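# Three arms set an enclosure upright in its bay

## Task

Working with the three arms, get the enclosure standing on its base inside the marked bay, never letting it spin quickly along the way. Arm feet, in metres, with heading in degrees counter-clockwise from +x: arm1 at x=-0.99 y=+0.32 z=+0.36 heading -1; arm2 at x=-0.99 y=-0.32 z=+0.37 heading +1; arm3 at x=+0.88 y=+0.00 z=+0.66 heading +179. To finish, open the grippers and pull every arm away. The enclosure must stay upright in the bay on its own, because a result held only by a robot is not accepted. Nothing may be pushed out of the work area or onto the floor.

## Robot and tools

Robots: three identical i2rt Big YAM arms named arm1, arm2 and arm3. Each has six revolute joints, a two-finger gripper and a wrist camera. With joints 1 and 6 at 0 and the hand level and pointing forward, the wrist camera rides on top of the hand and looks toward the fingertips. The hand reaches roughly 1.0 m from the joint 1 axis. Joints move at different speeds, so the hand can take a wide, curved path between postures. Two room cameras, cam_high and cam_low, are fixed and not on any arm.

Frame: one shared scene frame, origin on the floor, +z up. Foot positions and headings are listed in the task. The point hand lies midway between the fingertips; its z axis runs along the fingers, and the fingers close along its y axis. Hand poses are computed from the URDF (link pinch) and the true foot pose.

execute_actions(actions, cameras): actions is a list with either one action or nothing. One action is an object keyed by robot name ("arm1", "arm2", "arm3"). Each name holds a separate object {"joints": {...}} for that arm alone, with any of these keys, all absolute targets rather than offsets:
- joint1_rad, -2.879 to 2.879 (done within 0.045): rotates the arm about its foot, positive counter-clockwise from above; 0 points the arm along its foot's heading.
- joint2_rad, 0 to 3.141 (±0.14): shoulder; 0 has the upper arm pointing back, about level; increasing lifts it and then swings it forward.
- joint3_rad, 0 to 3.019 (±0.09): elbow; 0 is folded against the upper arm, larger opens it.
- joint4_rad, -1.692 to 1.57 (±0.055): hand pitch, positive tips fingers up.
- joint5_rad, -1.57 to 1.57 (±0.03): sideways hand swing, positive to the arm's right.
- joint6_rad, -2.094 to 2.094 (±0.035): hand roll, positive clockwise viewed from behind the hand.
- gripper_m, 0 to 0.093 m (±0.003): fingertip gap. Grip force tops out near 50 to 62 N per pad, lower on some grippers.
All named motions begin together and may finish at different moments. A joint or arm left out of the action may keep driving toward an older target without that showing in joint_status. An unknown key or an out-of-range number rejects the whole call, and nothing moves. cameras picks which images come back (cam names, "all", null or omitted for all, [] for none); the pictures line gives the image order. An empty actions list just reports state and images.

wait(seconds): 0 to 10 s with no new command; returns the same state and images. zoom_image(camera, region): enlarges [x0, y0, x1, y1] pixels (at most 504 by 504) of that camera's latest full image. read_manual(section) only returns licence text. finished_scene(scene) closes the current scene after the robots hold the last command, reports success, and cannot be reversed; finish only when the enclosure is released and stable. Answering without a tool call ends everything.

Reading results: joint_status tells how each commanded motion of the last accepted action ended. off_target means it stopped short and may still be pushing. After contact_stop or time_out the joint holds where it stopped; a timed-out joint may keep a target at most 0.375, 0.375, 0.113, 0.225, 0.075 and 0.3 rad (joints 1 to 6) from its position and continue pressing, listed under on_its_own, whose held at value is the target, not the position. To relieve such pressing, command the joint to its reported position. "joint command not followed" (often with a cause line) means a self- and inter-arm collision check blocked that arm's joint targets; its gripper target still runs, and the blocked joints read not_followed and may be retried with later actions. Calls without an action never show this line. Tiny target changes may produce no motion, and a joint carrying a load sags. If a result reports a stop, remaining motion calls in that reply are skipped.

Hazards: Big YAMs keep pushing on contact and can push hard. Two robots pressing hard together fails the run, and a hard hit may too; the collision check can react late and ignores fingers, gripper housings and wrist cameras, and no state line reports arm-to-arm contact. Object contact does not count as arm contact. Arms do not wait for each other. Sustained loads, including holding while you think, heat motors: MOTOR HOT appears at 85 °C, and at 100 °C the arm and gripper go limp and fall (OVER-TEMPERATURE FAULT, keys reading limit_stop_at_motor_heat; resend targets after cooling). Avoid dropping, slipping or slamming the enclosure, spinning it fast, or knocking anything off the work area. A loose object may occasionally get a brief external shove.

Cameras: wrist cameras are fisheye, 504x504; cam_high and cam_low are pinhole with radial distortion, 504x504. Calibration K and T_world_to_cam (scene frame to camera, metres) were supplied but can be off by a couple of degrees and several millimetres; wrist camera poses also inherit joint reading errors. Results list any camera whose numbers changed.

Each tool is called after ">>>" as a command line: name --argument value for each argument, lists and objects as JSON in quotes; but a table of rows of numbers goes row by row, as --pt "numbers of a row", without its own name.

## Session

>>> execute_actions --actions '[]'

Scene clock: 0.00 s.
arm1.joint_positions: joint1_rad=+0.249 joint2_rad=+0.586 joint3_rad=+1.400 joint4_rad=-1.316 joint5_rad=-0.243 joint6_rad=-0.380 gripper_m=+0.094
arm1.joint_status: not commanded
arm1.hand: x=-0.7873 y=+0.4121 z=+0.9141 quat_wxyz=(-0.511, +0.319, -0.796, -0.067) (m; scene frame)
arm2.joint_positions: joint1_rad=-0.026 joint2_rad=+0.546 joint3_rad=+1.429 joint4_rad=-1.419 joint5_rad=-0.037 joint6_rad=+0.030 gripper_m=+0.095
arm2.joint_status: not commanded
arm2.hand: x=-0.7994 y=-0.3155 z=+0.9282 quat_wxyz=(-0.492, -0.007, -0.870, -0.022) (m; scene frame)
arm3.joint_positions: joint1_rad=-0.216 joint2_rad=+0.591 joint3_rad=+1.405 joint4_rad=-1.411 joint5_rad=-0.142 joint6_rad=+0.012 gripper_m=+0.094
arm3.joint_status: not commanded
arm3.hand: x=+0.6703 y=+0.0306 z=+1.2001 quat_wxyz=(+0.013, +0.879, -0.079, -0.471) (m; scene frame)
pictures: arm1_cam_wrist, arm2_cam_wrist, arm3_cam_wrist, cam_high, cam_low
Images, in order (width x height): arm1_cam_wrist 504x504, arm2_cam_wrist 504x504, arm3_cam_wrist 504x504, cam_high 504x504, cam_low 504x504.

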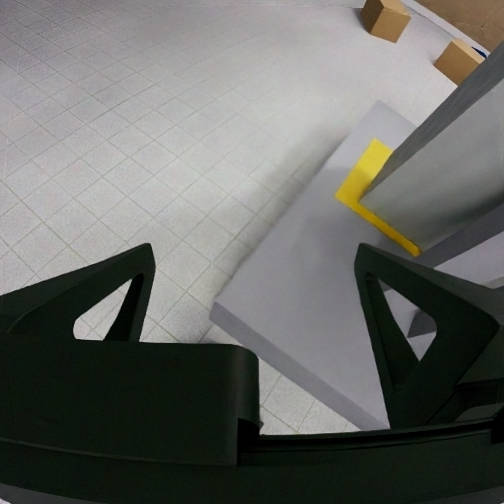

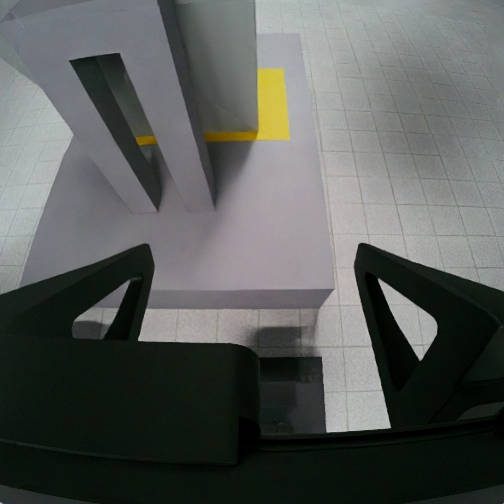

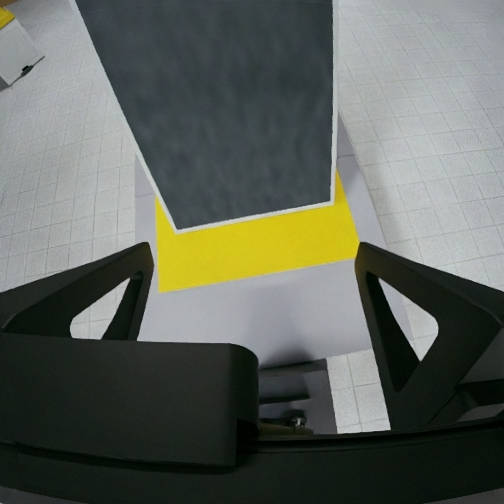

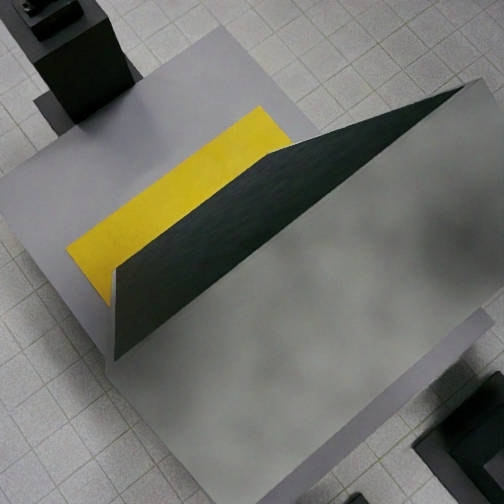

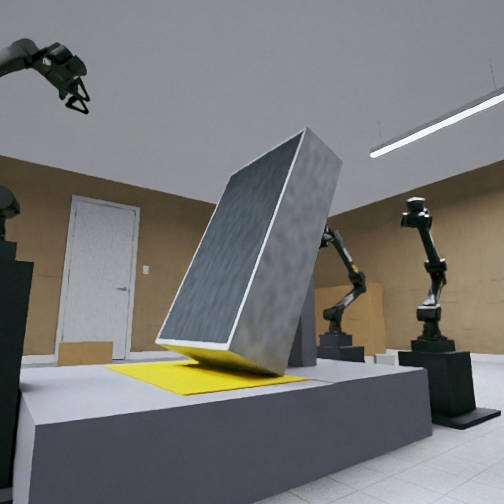

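>>> execute_actions --actions '[{"arm1":{"joints":{"joint1_rad":-0.07,"joint2_rad":1.15,"joint3_rad":1.0,"joint4_rad":0.15,"joint5_rad":0,"joint6_rad":0,"gripper_m":0}},"arm2":{"joints":{"joint1_rad":0.07,"joint2_rad":1.15,"joint3_rad":1.0,"joint4_rad":0.15,"joint5_rad":0,"joint6_rad":0,"gripper_m":0}},"arm3":{"joints":{"joint1_rad":0,"joint2_rad":1.55,"joint3_rad":1.0,"joint4_rad":0.55,"joint5_rad":0,"joint6_rad":0,"gripper_m":0}}}]'

Scene clock: 29.90 s.
arm1.joint_positions: joint1_rad=-0.065 joint2_rad=+1.156 joint3_rad=+0.968 joint4_rad=+0.122 joint5_rad=-0.002 joint6_rad=-0.015 gripper_m=+0.000
arm1.joint_status: all done
arm1.hand: x=-0.4387 y=+0.2786 z=+0.7724 quat_wxyz=(-0.682, -0.021, -0.730, +0.032) (m; scene frame)
arm2.joint_positions: joint1_rad=+0.059 joint2_rad=+1.150 joint3_rad=+0.977 joint4_rad=+0.127 joint5_rad=-0.003 joint6_rad=+0.010 gripper_m=+0.001
arm2.joint_status: all done
arm2.hand: x=-0.4375 y=-0.2773 z=+0.7983 quat_wxyz=(-0.688, +0.025, -0.724, -0.032) (m; scene frame)
arm3.joint_positions: joint1_rad=-0.003 joint2_rad=+1.546 joint3_rad=+0.990 joint4_rad=+0.531 joint5_rad=-0.004 joint6_rad=+0.012 gripper_m=+0.001
arm3.joint_status: all done
arm3.hand: x=+0.2285 y=+0.0197 z=+0.9655 quat_wxyz=(-0.001, +0.715, -0.015, -0.699) (m; scene frame)
pictures: arm1_cam_wrist, arm2_cam_wrist, arm3_cam_wrist, cam_high, cam_low
camera_calibration (this result's frames):
arm1_cam_wrist: T_world_to_cam=[[-0.0732847, -0.996869, 0.0296849, 0.223438], [-0.648695, 0.0250384, -0.760636, 0.300287], [0.757512, -0.0749994, -0.648499, 0.97662], [0, 0, 0, 1]] pos_world=[-0.528632, 0.288465, 0.855114]
arm2_cam_wrist: T_world_to_cam=[[0.0773294, -0.996888, -0.0153007, -0.229236], [-0.622734, -0.0363097, -0.781591, 0.345643], [0.778603, 0.0699682, -0.623604, 0.977843], [0, 0, 0, 1]] pos_world=[-0.528381, -0.284391, 0.876431]
arm3_cam_wrist: T_world_to_cam=[[0.0371821, 0.999251, -0.0107002, -0.0188976], [0.605843, -0.0310562, -0.794978, 0.631988], [-0.794715, 0.0230763, -0.606544, 0.887134], [0, 0, 0, 1]] pos_world=[0.322835, 0.0180388, 1.0403]
Images, in order (width x height): arm1_cam_wrist 504x504, arm2_cam_wrist 504x504, arm3_cam_wrist 504x504, cam_high 504x504, cam_low 504x504.

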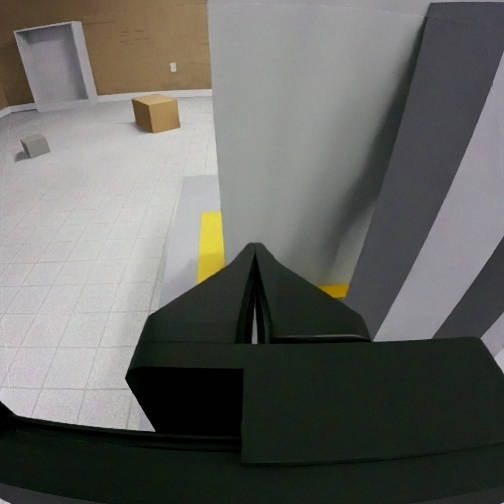

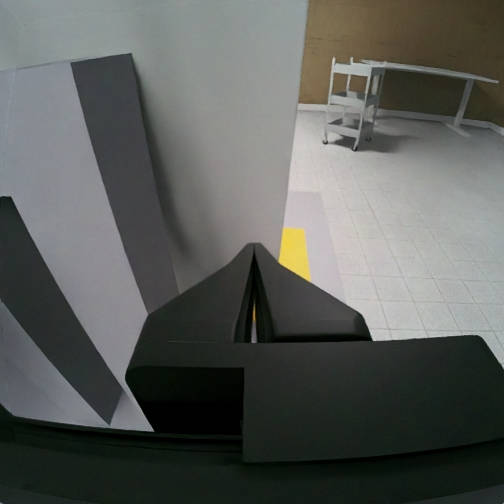

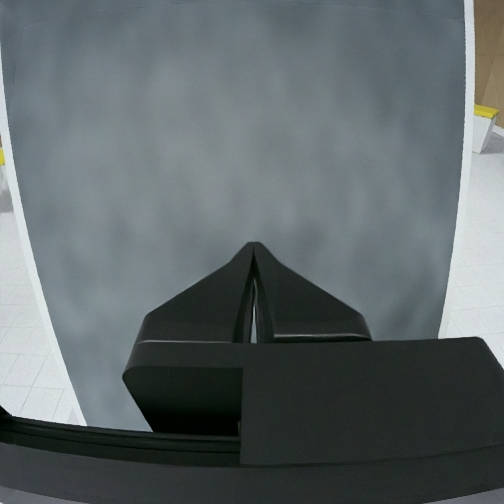

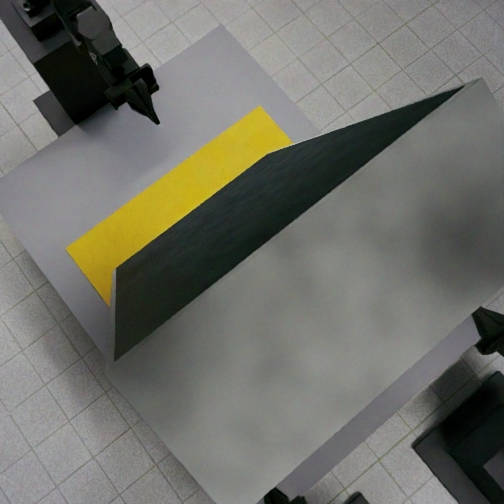

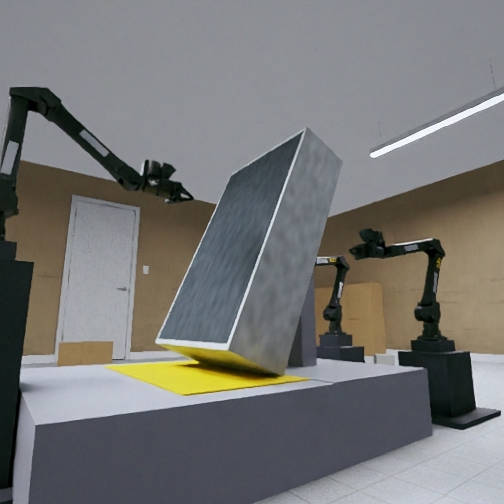

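>>> execute_actions --actions '[{"arm1":{"joints":{"joint2_rad":1.60,"joint3_rad":1.58,"joint4_rad":0.02}},"arm2":{"joints":{"joint2_rad":1.60,"joint3_rad":1.58,"joint4_rad":0.02}},"arm3":{"joints":{"joint2_rad":1.853,"joint3_rad":1.504,"joint4_rad":0.35}}}]' --cameras '["cam_low"]'

>>> execute_actions --actions '[{"arm1":{"joints":{"joint2_rad":1.85,"joint3_rad":1.93,"joint4_rad":-0.08}},"arm2":{"joints":{"joint2_rad":1.85,"joint3_rad":1.93,"joint4_rad":-0.08}}}]' --cameras '["cam_low"]'

Scene clock: 39.33 s.
arm1.joint_positions: joint1_rad=-0.065 joint2_rad=+1.614 joint3_rad=+1.516 joint4_rad=+0.032 joint5_rad=-0.002 joint6_rad=-0.015 gripper_m=+0.000
arm1.joint_status: all done
arm1.hand: x=-0.2596 y=+0.2649 z=+0.8071 quat_wxyz=(-0.682, -0.021, -0.730, +0.031) (m; scene frame)
arm2.joint_positions: joint1_rad=+0.059 joint2_rad=+1.602 joint3_rad=+1.527 joint4_rad=+0.032 joint5_rad=-0.003 joint6_rad=+0.010 gripper_m=+0.001
arm2.joint_status: all done
arm2.hand: x=-0.2609 y=-0.2636 z=+0.8386 quat_wxyz=(-0.689, +0.025, -0.723, -0.032) (m; scene frame)
arm3.joint_positions: joint1_rad=-0.003 joint2_rad=+1.855 joint3_rad=+1.447 joint4_rad=+0.351 joint5_rad=-0.004 joint6_rad=+0.012 gripper_m=+0.001
arm3.joint_status: all done
arm3.hand: x=+0.0898 y=+0.0235 z=+0.9719 quat_wxyz=(-0.001, +0.726, -0.015, -0.687) (m; scene frame)
pictures: cam_low
Images, in order (width x height): cam_low 504x504.

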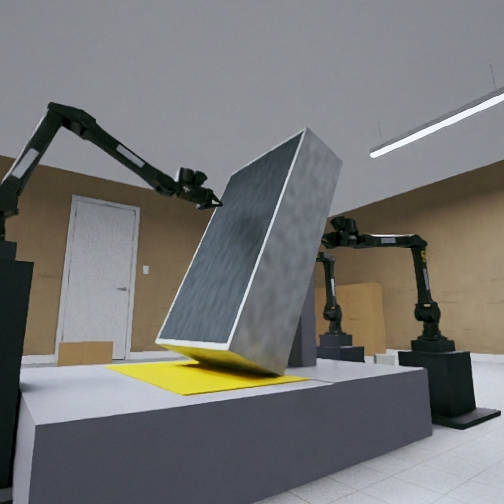

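Scene clock: 40.80 s.
arm1.joint_positions: joint1_rad=-0.066 joint2_rad=+1.858 joint3_rad=+1.855 joint4_rad=-0.094 joint5_rad=+0.001 joint6_rad=-0.014 gripper_m=+0.000
arm1.joint_status: all done
arm1.hand: x=-0.1705 y=+0.2567 z=+0.8042 quat_wxyz=(-0.671, -0.023, -0.741, +0.032) (m; scene frame)
arm2.joint_positions: joint1_rad=+0.060 joint2_rad=+1.845 joint3_rad=+1.873 joint4_rad=-0.098 joint5_rad=+0.002 joint6_rad=+0.010 gripper_m=+0.001
arm2.joint_status: all done
arm2.hand: x=-0.1725 y=-0.2567 z=+0.8405 quat_wxyz=(-0.680, +0.024, -0.733, -0.030) (m; scene frame)
arm3.joint_positions: joint1_rad=-0.003 joint2_rad=+1.800 joint3_rad=+1.415 joint4_rad=+0.335 joint5_rad=-0.001 joint6_rad=+0.012 gripper_m=+0.000
arm3.joint_status: not commanded
arm3.hand: x=+0.1056 y=+0.0238 z=+0.9904 quat_wxyz=(-0.002, +0.724, -0.016, -0.690) (m; scene frame)
pictures: cam_low
Images, in order (width x height): cam_low 504x504.

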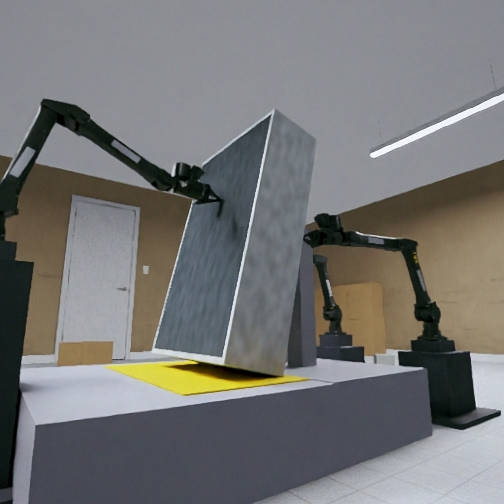

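>>> execute_actions --actions '[{"arm1":{"joints":{"joint2_rad":1.94,"joint3_rad":2.08,"joint4_rad":-0.13}},"arm2":{"joints":{"joint2_rad":1.94,"joint3_rad":2.08,"joint4_rad":-0.13}},"arm3":{"joints":{"joint2_rad":1.76,"joint3_rad":1.36,"joint4_rad":0.39}}}]' --cameras '["cam_low"]'

Scene clock: 45.27 s.
arm1.joint_positions: joint1_rad=-0.066 joint2_rad=+1.938 joint3_rad=+2.004 joint4_rad=-0.116 joint5_rad=+0.001 joint6_rad=-0.014 gripper_m=+0.000
arm1.joint_status: all done
arm1.hand: x=-0.1436 y=+0.2547 z=+0.8272 quat_wxyz=(-0.688, -0.022, -0.725, +0.033) (m; scene frame)
arm2.joint_positions: joint1_rad=+0.060 joint2_rad=+1.915 joint3_rad=+2.018 joint4_rad=-0.115 joint5_rad=+0.002 joint6_rad=+0.010 gripper_m=+0.001
arm2.joint_status: all done
arm2.hand: x=-0.1499 y=-0.2549 z=+0.8706 quat_wxyz=(-0.701, +0.023, -0.713, -0.031) (m; scene frame)
arm3.joint_positions: joint1_rad=-0.003 joint2_rad=+1.722 joint3_rad=+1.311 joint4_rad=+0.372 joint5_rad=+0.002 joint6_rad=+0.012 gripper_m=+0.000
arm3.joint_status: all done
arm3.hand: x=+0.1372 y=+0.0234 z=+0.9943 quat_wxyz=(-0.003, +0.720, -0.017, -0.693) (m; scene frame)
pictures: cam_low
Images, in order (width x height): cam_low 504x504.

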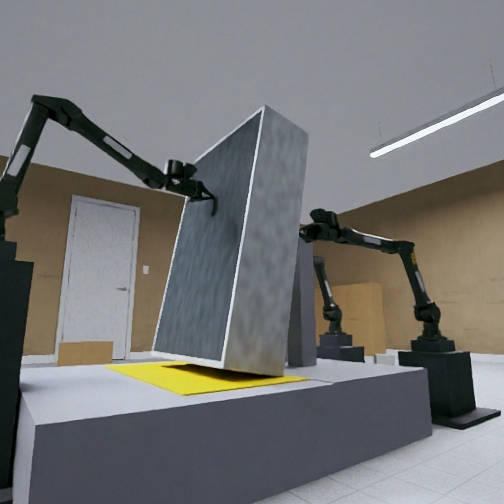

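>>> execute_actions --actions '[{"arm1":{"joints":{"joint2_rad":2.0,"joint3_rad":2.12}},"arm2":{"joints":{"joint2_rad":2.0,"joint3_rad":2.12}},"arm3":{"joints":{"joint2_rad":1.68,"joint3_rad":1.25,"joint4_rad":0.42}}}]' --cameras '[]'

>>> execute_actions --actions '[{"arm3":{"joints":{"joint2_rad":1.63,"joint3_rad":1.17,"joint4_rad":0.45}}}]' --cameras '["cam_low"]'

>>> execute_actions --actions '[{"arm3":{"joints":{"joint2_rad":1.58,"joint3_rad":1.09,"joint4_rad":0.48}}}]' --cameras '["cam_low"]'

Scene clock: 49.83 s.
arm1.joint_positions: joint1_rad=-0.066 joint2_rad=+2.002 joint3_rad=+2.054 joint4_rad=-0.116 joint5_rad=+0.001 joint6_rad=-0.014 gripper_m=+0.000
arm1.joint_status: all done
arm1.hand: x=-0.1231 y=+0.2530 z=+0.8054 quat_wxyz=(-0.683, -0.023, -0.729, +0.033) (m; scene frame)
arm2.joint_positions: joint1_rad=+0.060 joint2_rad=+1.980 joint3_rad=+2.066 joint4_rad=-0.115 joint5_rad=+0.002 joint6_rad=+0.010 gripper_m=+0.001
arm2.joint_status: all done
arm2.hand: x=-0.1282 y=-0.2532 z=+0.8468 quat_wxyz=(-0.694, +0.024, -0.719, -0.030) (m; scene frame)
arm3.joint_positions: joint1_rad=-0.005 joint2_rad=+1.614 joint3_rad=+1.159 joint4_rad=+0.385 joint5_rad=+0.003 joint6_rad=+0.012 gripper_m=+0.000
arm3.joint_status: joint3_rad off_target (ended at +1.159, target +1.250); the others done
arm3.hand: x=+0.1847 y=+0.0234 z=+0.9830 quat_wxyz=(-0.004, +0.731, -0.018, -0.682) (m; scene frame)
pictures: none
No camera images: the call's "cameras" was empty. Leave "cameras" out to get every camera's image.

Scene clock: 50.90 s.
arm1.joint_positions: joint1_rad=-0.066 joint2_rad=+2.002 joint3_rad=+2.054 joint4_rad=-0.116 joint5_rad=+0.001 joint6_rad=-0.014 gripper_m=+0.000
arm1.joint_status: not commanded
arm1.hand: x=-0.1231 y=+0.2530 z=+0.8054 quat_wxyz=(-0.683, -0.023, -0.729, +0.033) (m; scene frame)
arm2.joint_positions: joint1_rad=+0.060 joint2_rad=+1.980 joint3_rad=+2.066 joint4_rad=-0.115 joint5_rad=+0.002 joint6_rad=+0.010 gripper_m=+0.001
arm2.joint_status: not commanded
arm2.hand: x=-0.1282 y=-0.2532 z=+0.8468 quat_wxyz=(-0.694, +0.024, -0.719, -0.030) (m; scene frame)
arm3.joint_positions: joint1_rad=-0.006 joint2_rad=+1.561 joint3_rad=+1.078 joint4_rad=+0.407 joint5_rad=+0.005 joint6_rad=+0.012 gripper_m=+0.000
arm3.joint_status: joint3_rad off_target (ended at +1.078, target +1.170); the others done
arm3.hand: x=+0.2097 y=+0.0234 z=+0.9758 quat_wxyz=(-0.005, +0.733, -0.019, -0.680) (m; scene frame)
pictures: cam_low
Images, in order (width x height): cam_low 504x504.

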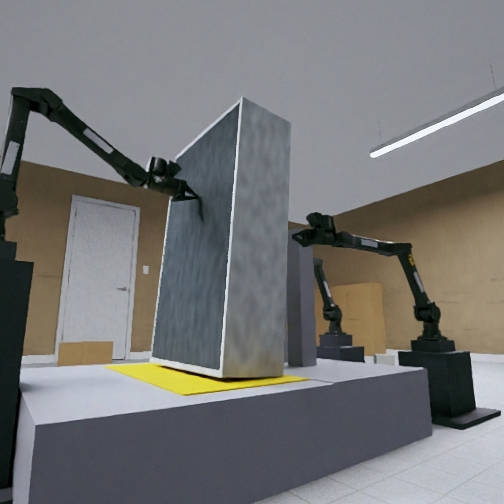

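Scene clock: 52.10 s.
arm1.joint_positions: joint1_rad=-0.066 joint2_rad=+2.002 joint3_rad=+2.054 joint4_rad=-0.116 joint5_rad=+0.001 joint6_rad=-0.014 gripper_m=+0.000
arm1.joint_status: not commanded
arm1.hand: x=-0.1231 y=+0.2530 z=+0.8054 quat_wxyz=(-0.683, -0.023, -0.729, +0.033) (m; scene frame)
arm2.joint_positions: joint1_rad=+0.060 joint2_rad=+1.980 joint3_rad=+2.066 joint4_rad=-0.115 joint5_rad=+0.002 joint6_rad=+0.010 gripper_m=+0.001
arm2.joint_status: not commanded
arm2.hand: x=-0.1282 y=-0.2532 z=+0.8468 quat_wxyz=(-0.694, +0.024, -0.719, -0.030) (m; scene frame)
arm3.joint_positions: joint1_rad=-0.007 joint2_rad=+1.488 joint3_rad=+0.965 joint4_rad=+0.436 joint5_rad=+0.007 joint6_rad=+0.012 gripper_m=+0.000
arm3.joint_status: joint3_rad off_target (ended at +0.965, target +1.090); the others done
arm3.hand: x=+0.2452 y=+0.0236 z=+0.9636 quat_wxyz=(-0.006, +0.737, -0.021, -0.676) (m; scene frame)
pictures: cam_low
Images, in order (width x height): cam_low 504x504.

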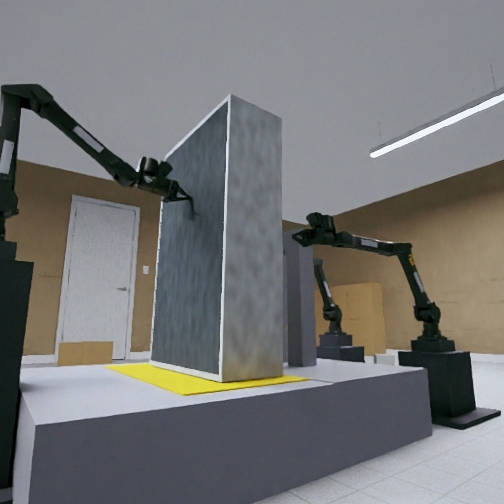

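Nearly up. One small step more, then retreat.

>>> execute_actions --actions '[{"arm3":{"joints":{"joint2_rad":1.50,"joint3_rad":0.99,"joint4_rad":0.5}}}]' --cameras '["cam_low"]'

>>> execute_actions --actions '[{"arm3":{"joints":{"joint2_rad":1.42,"joint3_rad":0.88}}}]' --cameras '["cam_low"]'

>>> execute_actions --actions '[{"arm1":{"joints":{"joint2_rad":1.0,"joint3_rad":1.0}},"arm2":{"joints":{"joint2_rad":1.0,"joint3_rad":1.0}},"arm3":{"joints":{"joint2_rad":0.8,"joint3_rad":0.7}}}]' --cameras '["cam_low","cam_high"]'

Scene clock: 56.60 s.
arm1.joint_positions: joint1_rad=-0.066 joint2_rad=+2.002 joint3_rad=+2.054 joint4_rad=-0.116 joint5_rad=+0.001 joint6_rad=-0.014 gripper_m=+0.000
arm1.joint_status: not commanded
arm1.hand: x=-0.1231 y=+0.2530 z=+0.8054 quat_wxyz=(-0.683, -0.023, -0.729, +0.033) (m; scene frame)
arm2.joint_positions: joint1_rad=+0.060 joint2_rad=+1.980 joint3_rad=+2.066 joint4_rad=-0.115 joint5_rad=+0.002 joint6_rad=+0.010 gripper_m=+0.001
arm2.joint_status: not commanded
arm2.hand: x=-0.1282 y=-0.2532 z=+0.8468 quat_wxyz=(-0.694, +0.024, -0.719, -0.030) (m; scene frame)
arm3.joint_positions: joint1_rad=-0.008 joint2_rad=+1.466 joint3_rad=+0.920 joint4_rad=+0.472 joint5_rad=+0.005 joint6_rad=+0.012 gripper_m=+0.000
arm3.joint_status: all done
arm3.hand: x=+0.2578 y=+0.0231 z=+0.9596 quat_wxyz=(-0.006, +0.732, -0.020, -0.681) (m; scene frame)
pictures: cam_low
Images, in order (width x height): cam_low 504x504.

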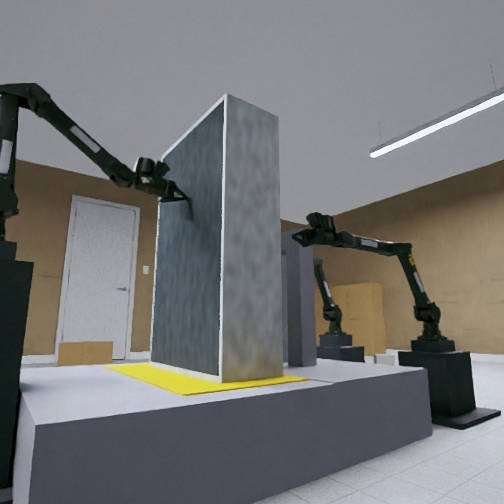

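Scene clock: 57.43 s.
arm1.joint_positions: joint1_rad=-0.066 joint2_rad=+2.002 joint3_rad=+2.054 joint4_rad=-0.116 joint5_rad=+0.001 joint6_rad=-0.014 gripper_m=+0.000
arm1.joint_status: not commanded
arm1.hand: x=-0.1231 y=+0.2530 z=+0.8054 quat_wxyz=(-0.683, -0.023, -0.729, +0.033) (m; scene frame)
arm2.joint_positions: joint1_rad=+0.060 joint2_rad=+1.980 joint3_rad=+2.066 joint4_rad=-0.115 joint5_rad=+0.002 joint6_rad=+0.010 gripper_m=+0.001
arm2.joint_status: not commanded
arm2.hand: x=-0.1282 y=-0.2532 z=+0.8468 quat_wxyz=(-0.694, +0.024, -0.719, -0.030) (m; scene frame)
arm3.joint_positions: joint1_rad=-0.008 joint2_rad=+1.430 joint3_rad=+0.893 joint4_rad=+0.482 joint5_rad=+0.005 joint6_rad=+0.012 gripper_m=+0.000
arm3.joint_status: all done
arm3.hand: x=+0.2696 y=+0.0227 z=+0.9681 quat_wxyz=(-0.006, +0.726, -0.020, -0.688) (m; scene frame)
pictures: cam_low
Images, in order (width x height): cam_low 504x504.

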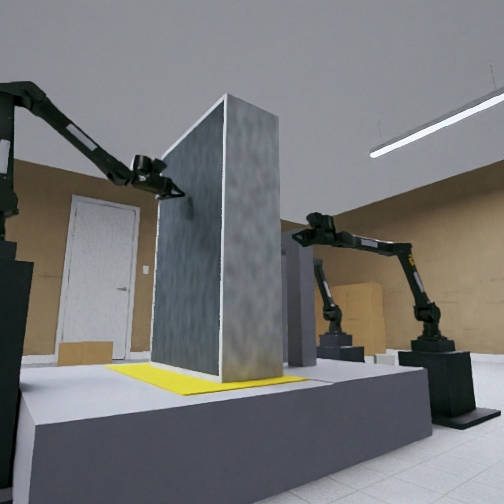

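Scene clock: 59.13 s.
arm1.joint_positions: joint1_rad=-0.066 joint2_rad=+1.008 joint3_rad=+0.990 joint4_rad=-0.122 joint5_rad=+0.001 joint6_rad=-0.014 gripper_m=+0.000
arm1.joint_status: all done
arm1.hand: x=-0.4880 y=+0.2815 z=+0.8013 quat_wxyz=(-0.655, -0.023, -0.755, +0.031) (m; scene frame)
arm2.joint_positions: joint1_rad=+0.060 joint2_rad=+1.004 joint3_rad=+0.998 joint4_rad=-0.121 joint5_rad=+0.002 joint6_rad=+0.010 gripper_m=+0.001
arm2.joint_status: all done
arm2.hand: x=-0.4869 y=-0.2815 z=+0.8249 quat_wxyz=(-0.658, +0.025, -0.752, -0.029) (m; scene frame)
arm3.joint_positions: joint1_rad=-0.008 joint2_rad=+0.795 joint3_rad=+0.698 joint4_rad=+0.494 joint5_rad=+0.005 joint6_rad=+0.012 gripper_m=+0.000
arm3.joint_status: all done
arm3.hand: x=+0.4674 y=+0.0181 z=+1.1690 quat_wxyz=(-0.007, +0.553, -0.017, -0.833) (m; scene frame)
pictures: cam_high, cam_low
Images, in order (width x height): cam_high 504x504, cam_low 504x504.

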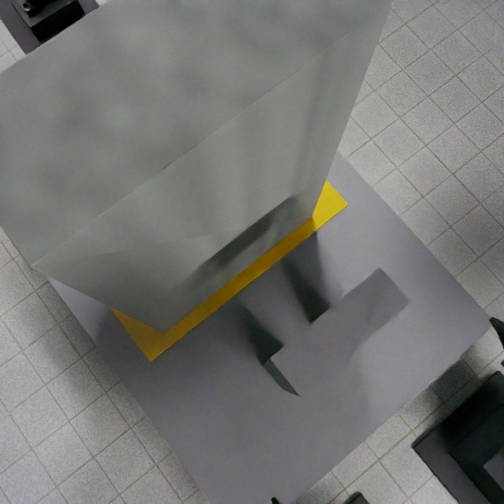

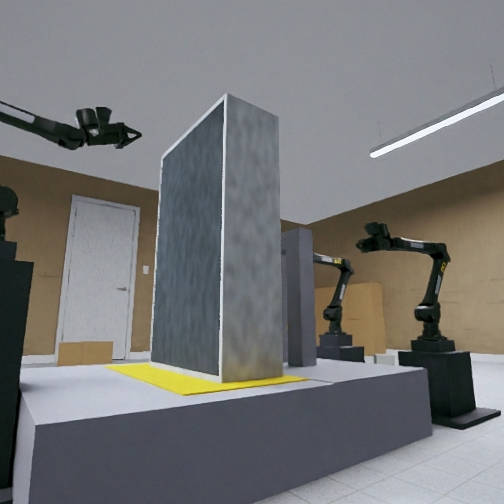

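>>> finished_scene --scene 1

The scene is finished: the task was done.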